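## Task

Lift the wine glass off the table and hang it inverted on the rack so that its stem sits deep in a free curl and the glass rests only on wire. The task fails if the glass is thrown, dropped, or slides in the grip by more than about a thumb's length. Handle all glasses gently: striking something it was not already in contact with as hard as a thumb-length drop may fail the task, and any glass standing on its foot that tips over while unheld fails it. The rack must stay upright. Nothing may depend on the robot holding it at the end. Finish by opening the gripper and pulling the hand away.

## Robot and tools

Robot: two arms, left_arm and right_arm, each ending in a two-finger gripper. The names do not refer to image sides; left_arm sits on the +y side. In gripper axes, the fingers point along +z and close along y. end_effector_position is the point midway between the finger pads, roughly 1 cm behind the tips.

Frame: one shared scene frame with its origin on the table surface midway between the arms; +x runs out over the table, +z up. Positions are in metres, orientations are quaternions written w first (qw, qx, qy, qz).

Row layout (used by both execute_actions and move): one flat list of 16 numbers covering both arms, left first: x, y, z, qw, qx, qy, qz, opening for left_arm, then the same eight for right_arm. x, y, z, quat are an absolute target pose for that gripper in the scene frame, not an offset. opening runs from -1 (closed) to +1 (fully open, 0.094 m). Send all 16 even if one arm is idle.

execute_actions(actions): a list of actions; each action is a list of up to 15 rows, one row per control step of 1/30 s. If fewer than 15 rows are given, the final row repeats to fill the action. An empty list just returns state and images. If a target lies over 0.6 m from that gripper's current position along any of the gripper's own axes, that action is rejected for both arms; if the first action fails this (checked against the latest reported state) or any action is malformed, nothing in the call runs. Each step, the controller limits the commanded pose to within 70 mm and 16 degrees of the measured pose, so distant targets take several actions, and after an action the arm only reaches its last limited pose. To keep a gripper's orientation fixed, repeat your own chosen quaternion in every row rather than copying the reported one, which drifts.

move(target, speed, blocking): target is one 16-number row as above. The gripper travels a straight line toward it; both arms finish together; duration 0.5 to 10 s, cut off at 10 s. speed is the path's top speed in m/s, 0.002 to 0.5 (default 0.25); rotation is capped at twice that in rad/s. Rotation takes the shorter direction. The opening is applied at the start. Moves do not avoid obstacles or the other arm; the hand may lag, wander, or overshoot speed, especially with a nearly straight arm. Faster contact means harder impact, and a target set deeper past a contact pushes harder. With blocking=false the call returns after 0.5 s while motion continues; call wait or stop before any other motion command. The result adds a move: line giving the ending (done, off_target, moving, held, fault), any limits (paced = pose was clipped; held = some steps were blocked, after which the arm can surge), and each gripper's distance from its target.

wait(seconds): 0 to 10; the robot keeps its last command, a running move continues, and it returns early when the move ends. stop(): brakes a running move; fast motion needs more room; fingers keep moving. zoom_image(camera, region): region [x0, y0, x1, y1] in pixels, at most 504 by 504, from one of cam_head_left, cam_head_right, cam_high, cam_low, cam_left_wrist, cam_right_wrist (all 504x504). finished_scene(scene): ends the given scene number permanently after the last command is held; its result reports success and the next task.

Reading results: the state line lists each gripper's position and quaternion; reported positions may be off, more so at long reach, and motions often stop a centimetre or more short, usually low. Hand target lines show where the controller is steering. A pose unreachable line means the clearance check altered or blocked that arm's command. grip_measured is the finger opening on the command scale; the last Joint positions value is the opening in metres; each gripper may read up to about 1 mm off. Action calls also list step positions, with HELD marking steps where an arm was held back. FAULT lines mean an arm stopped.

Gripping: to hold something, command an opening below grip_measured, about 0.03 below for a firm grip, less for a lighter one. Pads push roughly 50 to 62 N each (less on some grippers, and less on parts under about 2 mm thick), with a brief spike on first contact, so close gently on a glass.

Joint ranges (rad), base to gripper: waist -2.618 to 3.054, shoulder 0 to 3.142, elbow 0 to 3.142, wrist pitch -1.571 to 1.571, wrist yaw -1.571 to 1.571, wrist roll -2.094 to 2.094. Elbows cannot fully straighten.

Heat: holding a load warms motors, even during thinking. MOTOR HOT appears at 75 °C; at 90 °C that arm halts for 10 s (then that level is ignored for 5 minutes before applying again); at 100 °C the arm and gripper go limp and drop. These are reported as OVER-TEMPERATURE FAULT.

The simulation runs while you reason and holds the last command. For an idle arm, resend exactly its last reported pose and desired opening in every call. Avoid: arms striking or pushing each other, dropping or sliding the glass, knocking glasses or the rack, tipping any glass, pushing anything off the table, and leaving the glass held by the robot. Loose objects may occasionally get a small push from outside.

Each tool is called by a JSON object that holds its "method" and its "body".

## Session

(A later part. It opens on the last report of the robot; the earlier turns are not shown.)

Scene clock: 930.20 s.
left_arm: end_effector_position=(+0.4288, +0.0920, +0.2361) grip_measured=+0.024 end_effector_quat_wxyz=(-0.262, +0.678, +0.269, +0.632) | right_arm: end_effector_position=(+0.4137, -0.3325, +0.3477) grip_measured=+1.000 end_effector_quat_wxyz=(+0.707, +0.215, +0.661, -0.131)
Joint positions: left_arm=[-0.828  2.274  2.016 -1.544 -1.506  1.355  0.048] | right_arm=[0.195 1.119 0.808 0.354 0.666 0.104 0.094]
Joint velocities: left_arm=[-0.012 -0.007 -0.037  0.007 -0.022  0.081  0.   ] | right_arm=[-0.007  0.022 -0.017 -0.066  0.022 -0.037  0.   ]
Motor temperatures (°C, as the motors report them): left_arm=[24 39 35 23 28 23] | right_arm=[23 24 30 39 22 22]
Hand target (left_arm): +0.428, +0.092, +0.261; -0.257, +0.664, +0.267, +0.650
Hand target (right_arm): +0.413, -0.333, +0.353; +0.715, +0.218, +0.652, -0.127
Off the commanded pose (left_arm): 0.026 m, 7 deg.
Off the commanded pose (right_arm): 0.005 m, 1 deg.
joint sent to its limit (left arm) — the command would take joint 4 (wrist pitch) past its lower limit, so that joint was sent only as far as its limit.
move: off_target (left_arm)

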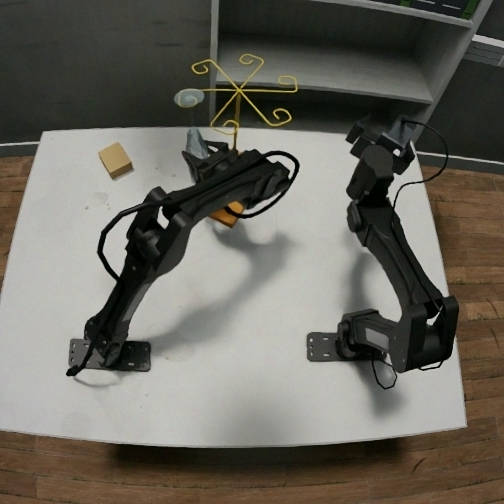

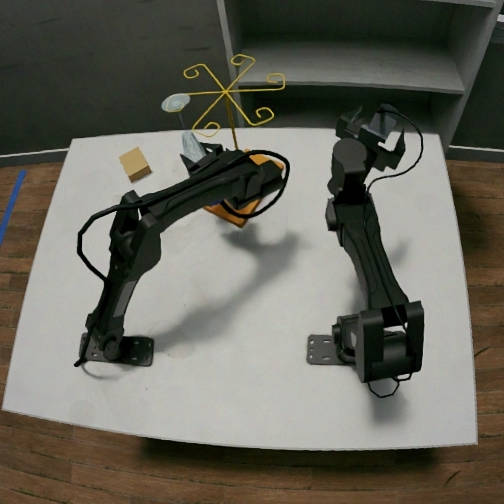

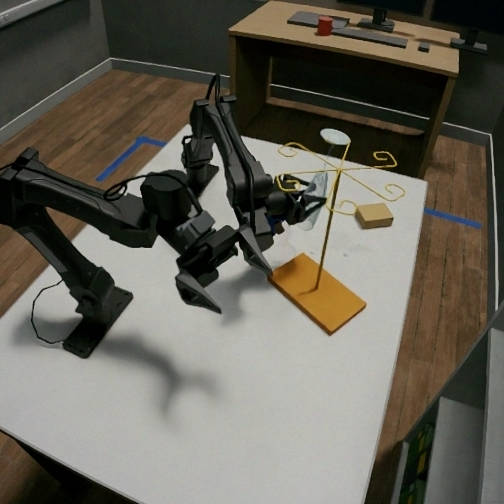

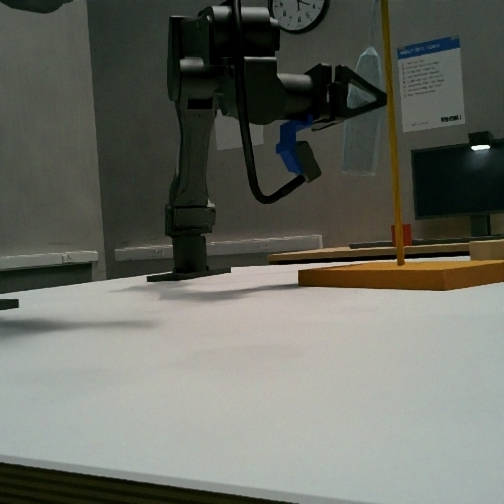

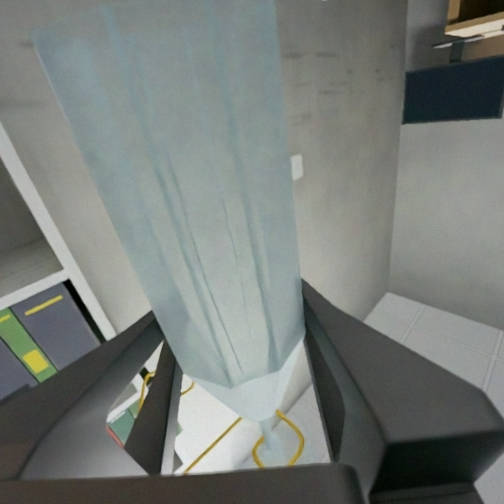

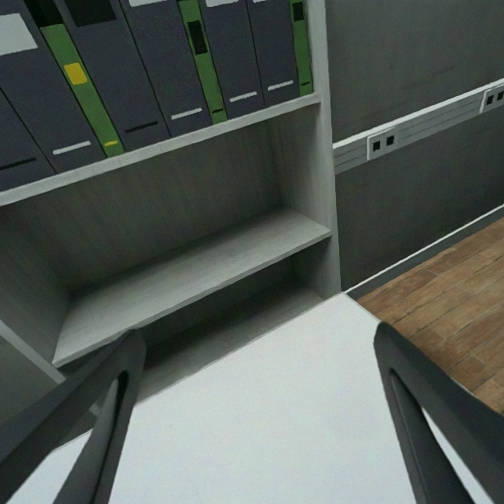

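{"method": "execute_actions", "body": {"actions": [[[0.429,0.091,0.25,-0.298,0.641,0.298,0.641,-0.005,0.4135,-0.3326,0.3531,0.715,0.218,0.652,-0.127,1]],[[0.429,0.091,0.248,-0.298,0.641,0.298,0.641,0.005,0.4135,-0.3326,0.3531,0.715,0.218,0.652,-0.127,1]],[[0.429,0.091,0.248,-0.298,0.641,0.298,0.641,0.012,0.4135,-0.3326,0.3531,0.715,0.218,0.652,-0.127,1]],[[0.429,0.091,0.248,-0.298,0.641,0.298,0.641,0.018,0.4135,-0.3326,0.3531,0.715,0.218,0.652,-0.127,1]],[[0.429,0.091,0.248,-0.298,0.641,0.298,0.641,0.024,0.4135,-0.3326,0.3531,0.715,0.218,0.652,-0.127,1]],[[0.429,0.091,0.248,-0.298,0.641,0.298,0.641,0.03,0.4135,-0.3326,0.3531,0.715,0.218,0.652,-0.127,1]]]}}

{"method": "zoom_image", "body": {"camera": "cam_head_left", "region": [150,50,270,170]}}

Scene clock: 947.10 s.
left_arm: end_effector_position=(+0.4288, +0.0919, +0.2361) grip_measured=+0.036 end_effector_quat_wxyz=(-0.258, +0.676, +0.273, +0.634) | right_arm: end_effector_position=(+0.4137, -0.3325, +0.3478) grip_measured=+1.000 end_effector_quat_wxyz=(+0.707, +0.215, +0.661, -0.131)
Joint positions: left_arm=[-0.828  2.274  2.016 -1.544 -1.506  1.342  0.049] | right_arm=[0.195 1.119 0.808 0.355 0.666 0.104 0.094]
Joint velocities: left_arm=[-0.002  0.007  0.027 -0.007 -0.037  0.007  0.   ] | right_arm=[ 0.002  0.002 -0.007 -0.037  0.007  0.007  0.   ]
Motor temperatures (°C, as the motors report them): left_arm=[24 41 35 23 28 23] | right_arm=[23 24 30 39 22 22]
Hand target (left_arm): +0.429, +0.091, +0.248; -0.258, +0.664, +0.267, +0.649
Hand target (right_arm): +0.414, -0.333, +0.353; +0.715, +0.218, +0.652, -0.127
Off the commanded pose (left_arm): 0.012 m, 7 deg.
Off the commanded pose (right_arm): 0.005 m, 1 deg.
joint sent to its limit (left arm) — the command would take joint 4 (wrist pitch) past its lower limit, so that joint was sent only as far as its limit.
Step readings (end_effector_position; steps 1 to 15: 1st action; 16 to 30: 2nd action; 31 to 45: 3rd action; 46 to 60: 4th action; 61 to 75: 5th action; 76 to 90: 6th action):
0: left_arm (+0.4288, +0.0920, +0.2361) | right_arm (+0.4137, -0.3325, +0.3477)
1: left_arm (+0.4288, +0.0920, +0.2361) | right_arm (+0.4137, -0.3325, +0.3477)
2: left_arm (+0.4288, +0.0920, +0.2361) | right_arm (+0.4137, -0.3325, +0.3477)
4: left_arm (+0.4288, +0.0919, +0.2361) | right_arm (+0.4137, -0.3325, +0.3477)
8: left_arm (+0.4288, +0.0919, +0.2361) | right_arm (+0.4137, -0.3325, +0.3477)
15: left_arm (+0.4288, +0.0919, +0.2361) | right_arm (+0.4137, -0.3325, +0.3477)
16: left_arm (+0.4288, +0.0919, +0.2361) | right_arm (+0.4137, -0.3325, +0.3477)
17: left_arm (+0.4288, +0.0919, +0.2361) | right_arm (+0.4137, -0.3325, +0.3477)
19: left_arm (+0.4288, +0.0919, +0.2361) | right_arm (+0.4137, -0.3325, +0.3478)
23: left_arm (+0.4288, +0.0919, +0.2361) | right_arm (+0.4137, -0.3325, +0.3478)
30: left_arm (+0.4288, +0.0919, +0.2361) | right_arm (+0.4137, -0.3325, +0.3478)
31: left_arm (+0.4288, +0.0919, +0.2361) | right_arm (+0.4137, -0.3325, +0.3478)
32: left_arm (+0.4288, +0.0919, +0.2361) | right_arm (+0.4137, -0.3325, +0.3478)
34: left_arm (+0.4288, +0.0919, +0.2361) | right_arm (+0.4137, -0.3325, +0.3478)
38: left_arm (+0.4288, +0.0919, +0.2361) | right_arm (+0.4137, -0.3325, +0.3478)
45: left_arm (+0.4288, +0.0919, +0.2361) | right_arm (+0.4137, -0.3325, +0.3478)
46: left_arm (+0.4288, +0.0919, +0.2361) | right_arm (+0.4137, -0.3325, +0.3478)
47: left_arm (+0.4288, +0.0919, +0.2361) | right_arm (+0.4137, -0.3325, +0.3478)
49: left_arm (+0.4288, +0.0919, +0.2361) | right_arm (+0.4137, -0.3325, +0.3478)
53: left_arm (+0.4288, +0.0919, +0.2361) | right_arm (+0.4137, -0.3325, +0.3478)
60: left_arm (+0.4288, +0.0919, +0.2361) | right_arm (+0.4137, -0.3325, +0.3478)
61: left_arm (+0.4288, +0.0919, +0.2361) | right_arm (+0.4137, -0.3325, +0.3478)
62: left_arm (+0.4288, +0.0919, +0.2361) | right_arm (+0.4137, -0.3325, +0.3478)
64: left_arm (+0.4288, +0.0919, +0.2361) | right_arm (+0.4137, -0.3325, +0.3478)
68: left_arm (+0.4288, +0.0919, +0.2361) | right_arm (+0.4137, -0.3325, +0.3478)
75: left_arm (+0.4288, +0.0919, +0.2361) | right_arm (+0.4137, -0.3325, +0.3478)
76: left_arm (+0.4288, +0.0919, +0.2361) | right_arm (+0.4137, -0.3325, +0.3478)
77: left_arm (+0.4288, +0.0919, +0.2361) | right_arm (+0.4137, -0.3325, +0.3478)
79: left_arm (+0.4288, +0.0919, +0.2361) | right_arm (+0.4137, -0.3325, +0.3478)
83: left_arm (+0.4288, +0.0919, +0.2361) | right_arm (+0.4137, -0.3325, +0.3478)
90: end_effector_position above

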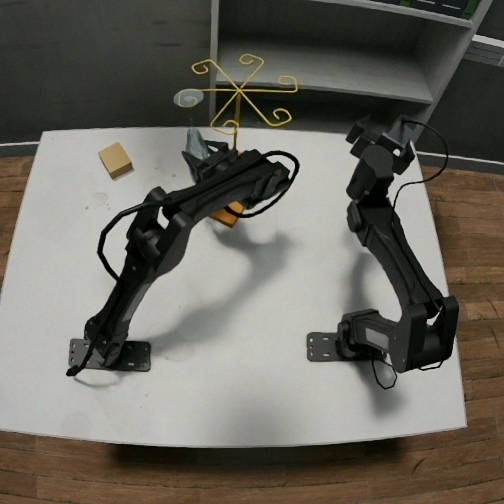

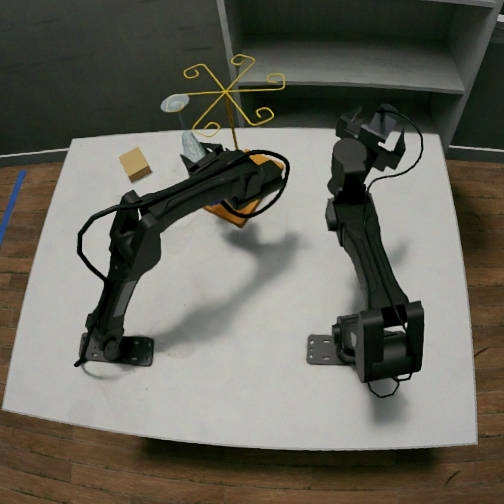

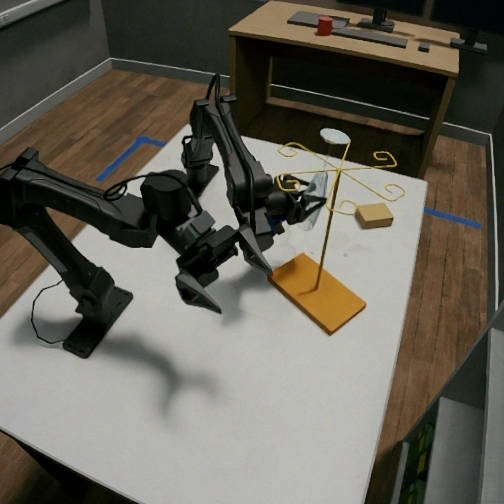

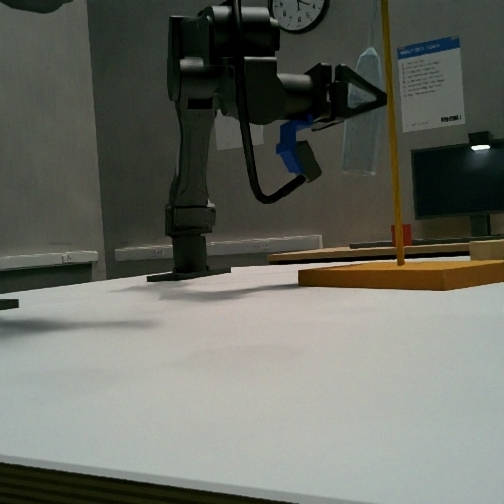

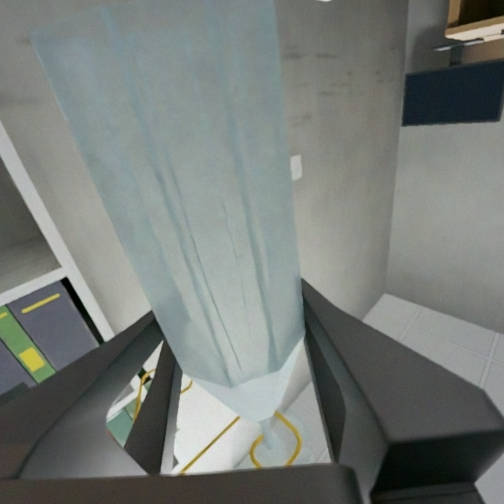

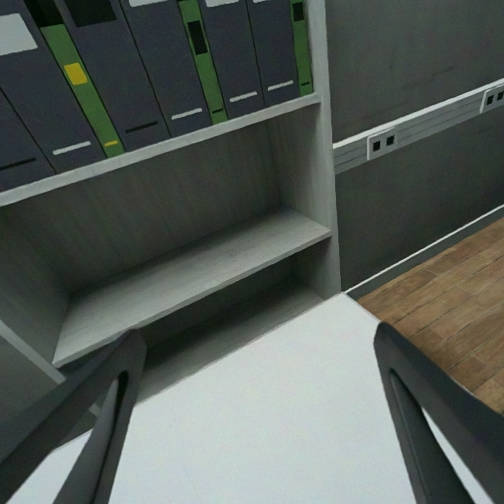

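Region (150, 50, 270, 170) of cam_head_left's 504x504 image, scaled by 4.200, with more detail than that image has.

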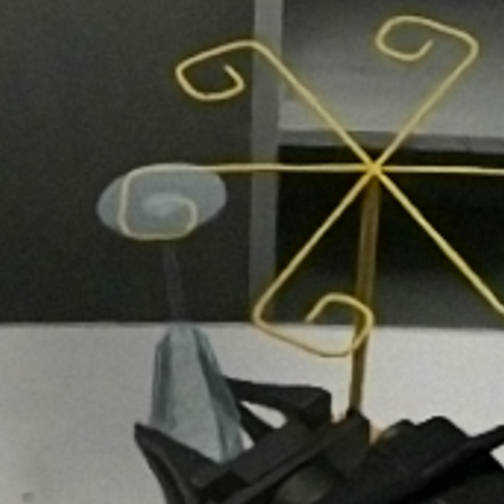

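Gripping barely now; continue opening slowly.

{"method": "execute_actions", "body": {"actions": [[[0.429,0.091,0.248,-0.298,0.641,0.298,0.641,0.036,0.4135,-0.3326,0.3531,0.715,0.218,0.652,-0.127,1]],[[0.429,0.091,0.248,-0.298,0.641,0.298,0.641,0.045,0.4135,-0.3326,0.3531,0.715,0.218,0.652,-0.127,1]],[[0.429,0.091,0.248,-0.298,0.641,0.298,0.641,0.06,0.4135,-0.3326,0.3531,0.715,0.218,0.652,-0.127,1]],[[0.429,0.091,0.248,-0.298,0.641,0.298,0.641,0.08,0.4135,-0.3326,0.3531,0.715,0.218,0.652,-0.127,1]],[[0.429,0.091,0.248,-0.298,0.641,0.298,0.641,0.11,0.4135,-0.3326,0.3531,0.715,0.218,0.652,-0.127,1]]]}}

{"method": "zoom_image", "body": {"camera": "cam_head_left", "region": [150,50,270,170]}}

Scene clock: 957.57 s.
left_arm: end_effector_position=(+0.4293, +0.0917, +0.2389) grip_measured=+0.107 end_effector_quat_wxyz=(-0.259, +0.671, +0.270, +0.640) | right_arm: end_effector_position=(+0.4137, -0.3325, +0.3478) grip_measured=+1.000 end_effector_quat_wxyz=(+0.707, +0.215, +0.661, -0.131)
Joint positions: left_arm=[-0.828  2.274  2.016 -1.546 -1.522  1.34   0.052] | right_arm=[0.195 1.119 0.808 0.355 0.666 0.104 0.094]
Joint velocities: left_arm=[ 0.007  0.017 -0.017 -0.037 -0.007 -0.051 -0.   ] | right_arm=[-0.022  0.032 -0.002  0.051  0.007 -0.095  0.   ]
Motor temperatures (°C, as the motors report them): left_arm=[24 41 35 23 28 23] | right_arm=[23 24 30 39 22 22]
Hand target (left_arm): +0.429, +0.091, +0.248; -0.258, +0.664, +0.267, +0.649
Hand target (right_arm): +0.414, -0.333, +0.353; +0.715, +0.218, +0.652, -0.127
Off the commanded pose (left_arm): 0.009 m, 6 deg.
Off the commanded pose (right_arm): 0.005 m, 1 deg.
joint sent to its limit (left arm) — the command would take joint 4 (wrist pitch) past its lower limit, so that joint was sent only as far as its limit.
Step readings (end_effector_position; steps 1 to 15: 1st action; 16 to 30: 2nd action; 31 to 45: 3rd action; 46 to 60: 4th action; 61 to 75: 5th action):
0: left_arm (+0.4288, +0.0919, +0.2361) | right_arm (+0.4137, -0.3325, +0.3478)
1: left_arm (+0.4288, +0.0919, +0.2361) | right_arm (+0.4137, -0.3325, +0.3478)
2: left_arm (+0.4288, +0.0919, +0.2361) | right_arm (+0.4137, -0.3325, +0.3478)
4: left_arm (+0.4288, +0.0919, +0.2361) | right_arm (+0.4137, -0.3325, +0.3478)
8: left_arm (+0.4288, +0.0919, +0.2361) | right_arm (+0.4137, -0.3325, +0.3478)
15: left_arm (+0.4288, +0.0919, +0.2361) | right_arm (+0.4137, -0.3325, +0.3478)
16: left_arm (+0.4288, +0.0919, +0.2361) | right_arm (+0.4137, -0.3325, +0.3478)
17: left_arm (+0.4288, +0.0919, +0.2361) | right_arm (+0.4137, -0.3325, +0.3478)
19: left_arm (+0.4288, +0.0919, +0.2361) | right_arm (+0.4137, -0.3325, +0.3478)
23: left_arm (+0.4288, +0.0919, +0.2361) | right_arm (+0.4137, -0.3325, +0.3478)
30: left_arm (+0.4288, +0.0919, +0.2361) | right_arm (+0.4137, -0.3325, +0.3478)
31: left_arm (+0.4288, +0.0919, +0.2361) | right_arm (+0.4137, -0.3325, +0.3478)
32: left_arm (+0.4288, +0.0919, +0.2361) | right_arm (+0.4137, -0.3325, +0.3478)
34: left_arm (+0.4288, +0.0919, +0.2361) | right_arm (+0.4137, -0.3325, +0.3478)
38: left_arm (+0.4288, +0.0919, +0.2361) | right_arm (+0.4137, -0.3325, +0.3478)
45: left_arm (+0.4288, +0.0919, +0.2361) | right_arm (+0.4137, -0.3325, +0.3478)
46: left_arm (+0.4289, +0.0919, +0.2363) | right_arm (+0.4137, -0.3325, +0.3478)
47: left_arm (+0.4290, +0.0919, +0.2368) | right_arm (+0.4137, -0.3325, +0.3478)
49: left_arm (+0.4291, +0.0918, +0.2376) | right_arm (+0.4137, -0.3325, +0.3478)
53: left_arm (+0.4293, +0.0917, +0.2383) | right_arm (+0.4137, -0.3325, +0.3478)
60: left_arm (+0.4293, +0.0917, +0.2388) | right_arm (+0.4137, -0.3325, +0.3478)
61: left_arm (+0.4293, +0.0917, +0.2388) | right_arm (+0.4137, -0.3325, +0.3478)
62: left_arm (+0.4293, +0.0917, +0.2389) | right_arm (+0.4137, -0.3325, +0.3478)
64: left_arm (+0.4293, +0.0917, +0.2389) | right_arm (+0.4137, -0.3325, +0.3478)
68: left_arm (+0.4293, +0.0917, +0.2389) | right_arm (+0.4137, -0.3325, +0.3478)
75: end_effector_position above

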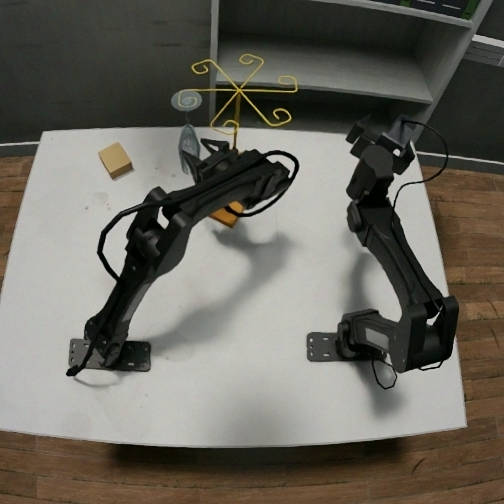

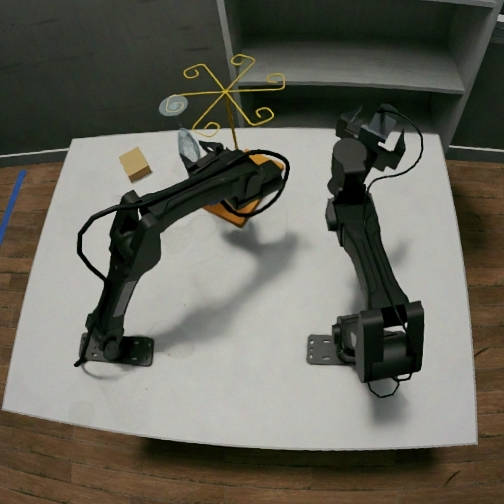

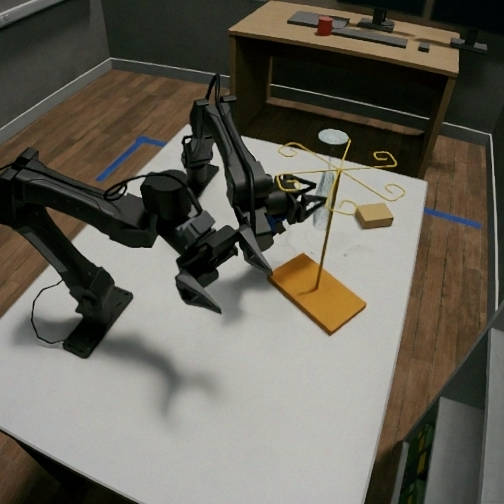

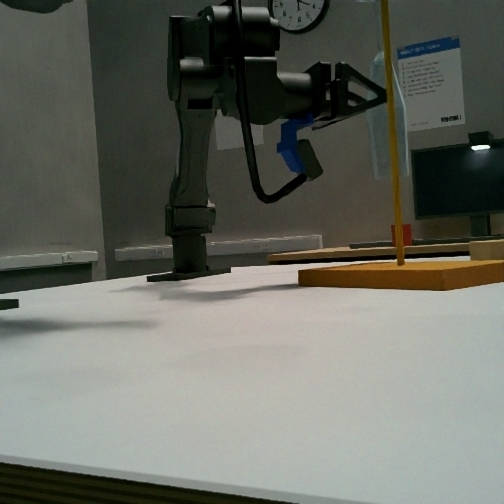

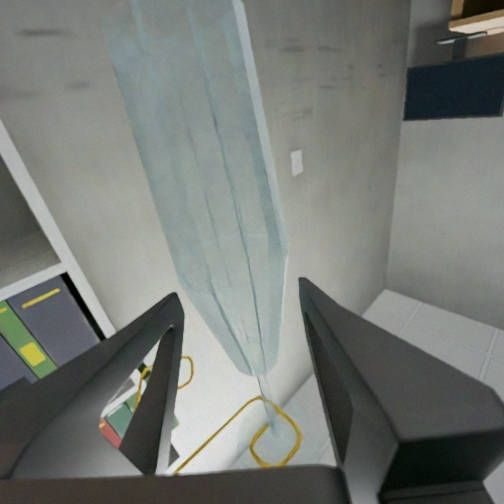

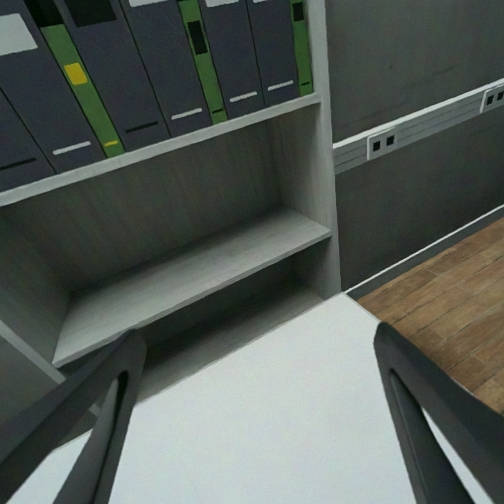

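Region (150, 50, 270, 170) of cam_head_left's 504x504 image, scaled by 4.200, with more detail than that image has.

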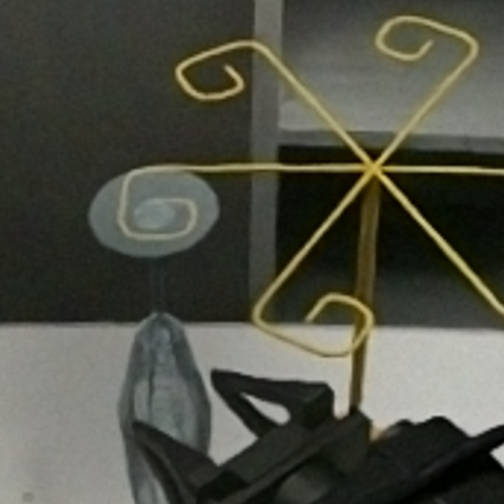

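{"method": "move", "body": {"target": [0.37,0.04,0.245,-0.298,0.641,0.298,0.641,0.2,0.4135,-0.3326,0.3531,0.715,0.218,0.652,-0.127,1], "speed": 0.05}}

{"method": "move", "body": {"target": [0.28,0.1,0.25,-0.298,0.641,0.298,0.641,1,0.4135,-0.3326,0.3531,0.715,0.218,0.652,-0.127,1], "speed": 0.15}}

{"method": "zoom_image", "body": {"camera": "cam_head_left", "region": [130,40,300,210]}}

Scene clock: 967.70 s.
left_arm: end_effector_position=(+0.3763, +0.0365, +0.2334) grip_measured=+0.197 end_effector_quat_wxyz=(-0.197, +0.704, +0.220, +0.645) | right_arm: end_effector_position=(+0.4137, -0.3325, +0.3477) grip_measured=+1.000 end_effector_quat_wxyz=(+0.707, +0.215, +0.661, -0.131)
Joint positions: left_arm=[-1.01   2.198  1.896 -1.547 -1.478  1.285  0.056] | right_arm=[0.195 1.119 0.808 0.354 0.666 0.104 0.094]
Joint velocities: left_arm=[ 0.007  0.007 -0.002 -0.037 -0.022 -0.066 -0.001] | right_arm=[-0.002 -0.007  0.027 -0.037  0.022 -0.051  0.   ]
Motor temperatures (°C, as the motors report them): left_arm=[24 41 35 23 28 23] | right_arm=[23 24 30 39 22 22]
Hand target (left_arm): +0.372, +0.039, +0.244; -0.193, +0.701, +0.218, +0.651
Hand target (right_arm): +0.413, -0.333, +0.353; +0.715, +0.218, +0.652, -0.127
Off the commanded pose (left_arm): 0.014 m, 16 deg; orientation clipped at the last step of the last action.
Off the commanded pose (right_arm): 0.005 m, 1 deg.
joint sent to its limit (left arm) — the command would take joint 4 (wrist pitch) past its lower limit, so that joint was sent only as far as its limit.
move: off_target (left_arm); limits=paced

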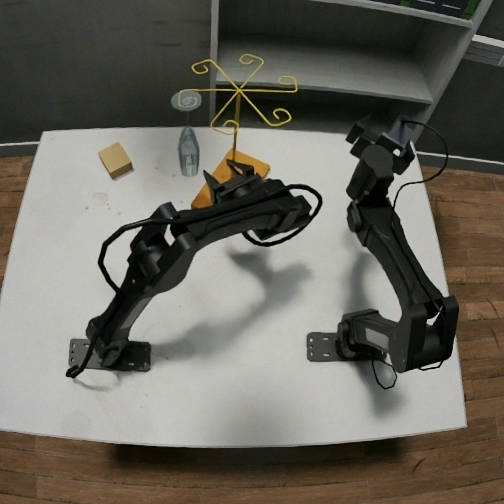

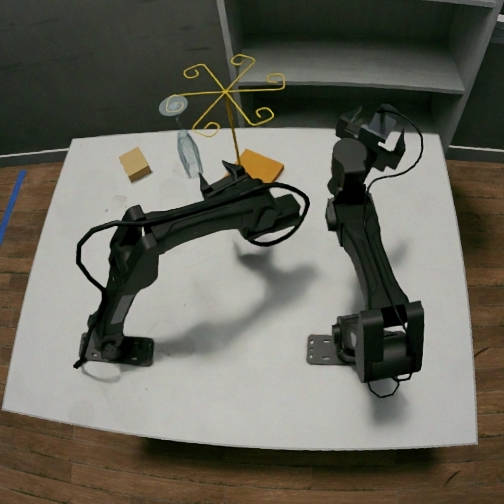

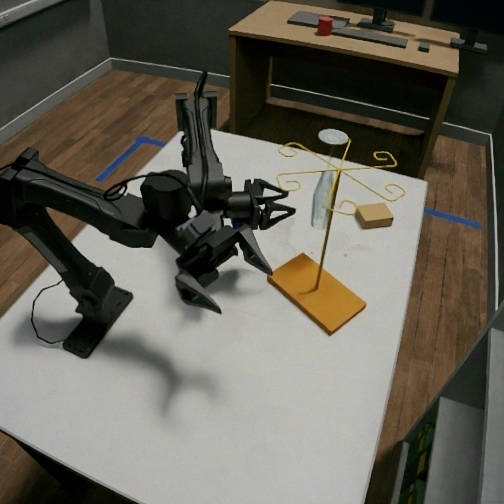

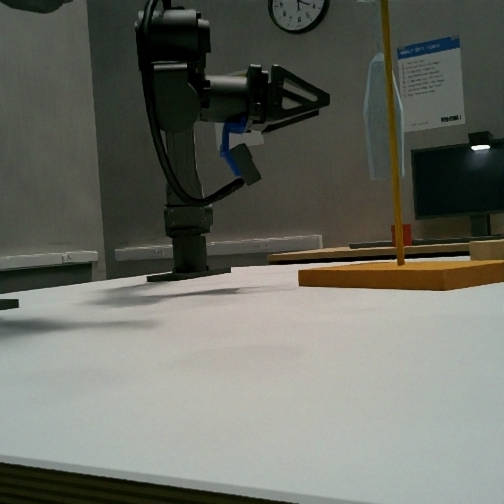

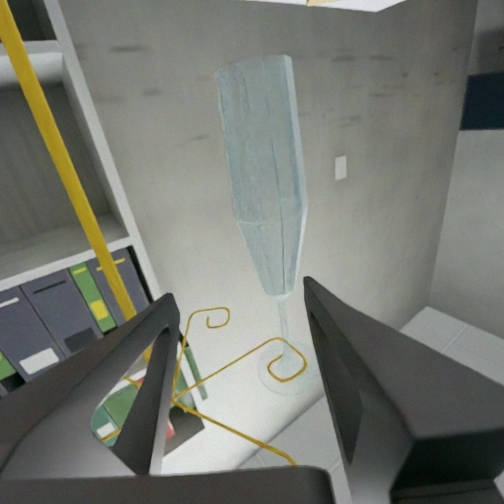

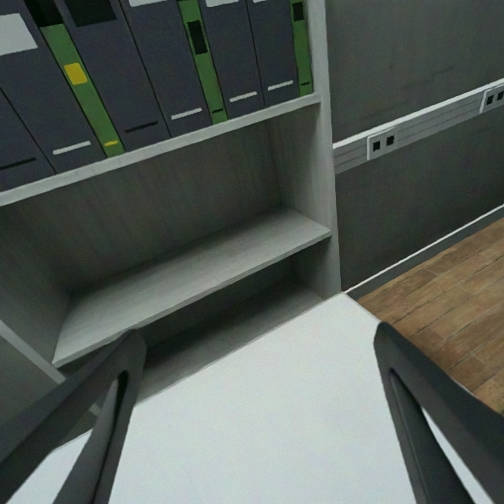

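Scene clock: 969.03 s.
left_arm: end_effector_position=(+0.2835, +0.0966, +0.2436) grip_measured=+0.998 end_effector_quat_wxyz=(-0.151, +0.739, +0.195, +0.627) | right_arm: end_effector_position=(+0.4137, -0.3325, +0.3477) grip_measured=+1.000 end_effector_quat_wxyz=(+0.707, +0.215, +0.661, -0.131)
Joint positions: left_arm=[-1.159  1.754  1.356 -1.555 -1.389  1.161  0.094] | right_arm=[0.195 1.119 0.808 0.354 0.666 0.104 0.094]
Joint velocities: left_arm=[ 0.002  0.017 -0.007  0.007  0.081 -0.037 -0.   ] | right_arm=[-0.027  0.002  0.027  0.037  0.007  0.007  0.   ]
Motor temperatures (°C, as the motors report them): left_arm=[24 41 34 23 28 23] | right_arm=[23 24 30 39 22 22]
Hand target (left_arm): +0.280, +0.099, +0.248; -0.145, +0.737, +0.193, +0.631
Hand target (right_arm): +0.413, -0.333, +0.353; +0.715, +0.218, +0.652, -0.127
Off the commanded pose (left_arm): 0.008 m, 24 deg; orientation clipped at the last step of the last action.
Off the commanded pose (right_arm): 0.005 m, 1 deg.
joint sent to its limit (left arm) — the command would take joint 4 (wrist pitch) past its lower limit, so that joint was sent only as far as its limit.
move: off_target (left_arm); limits=paced

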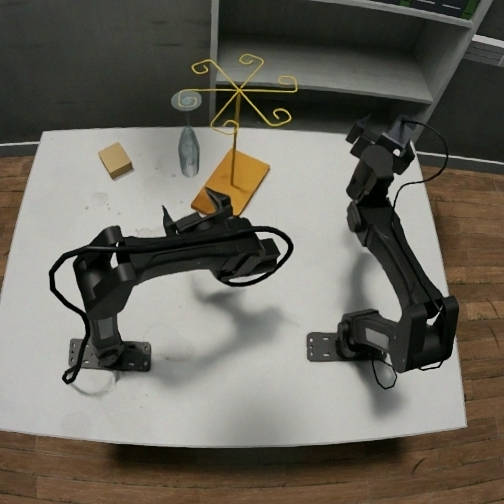

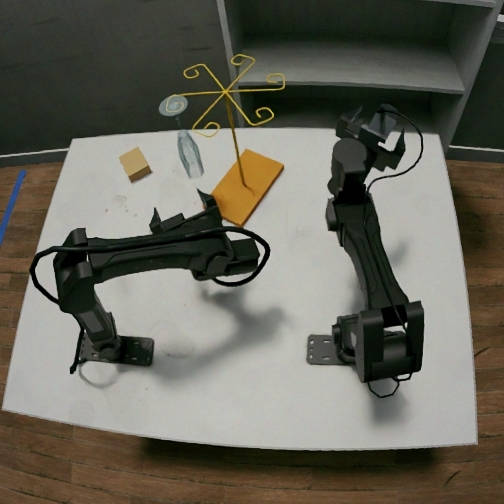

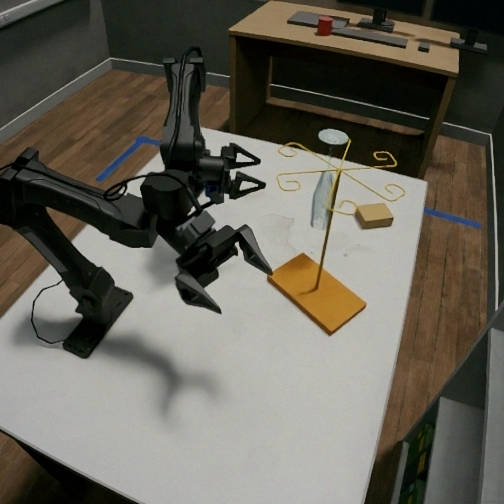

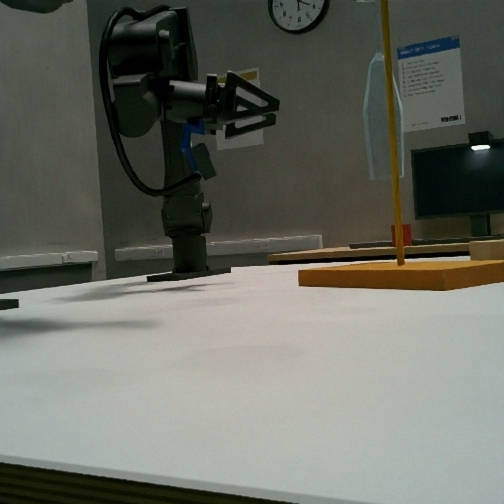

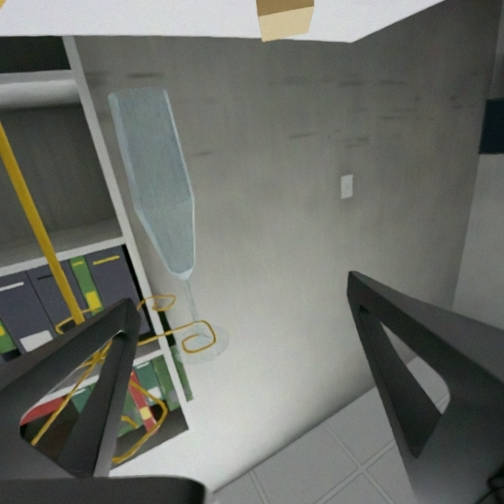

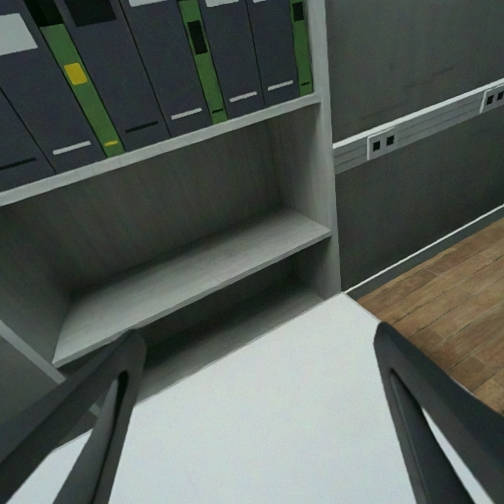

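Region (130, 40, 300, 210) of cam_head_left's 504x504 image, scaled by 2.965, with more detail than that image has.

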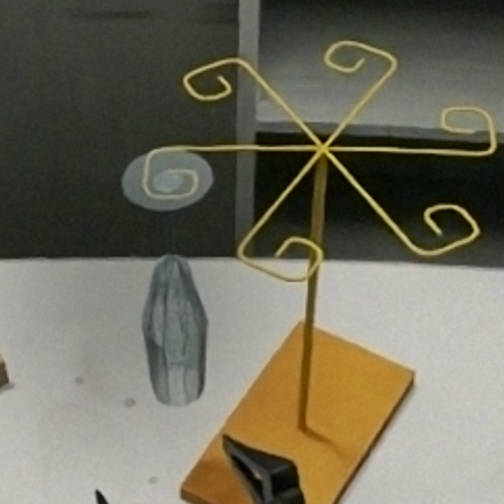

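{"method": "finished_scene", "body": {"scene": 1}}

The scene is finished: the task was done.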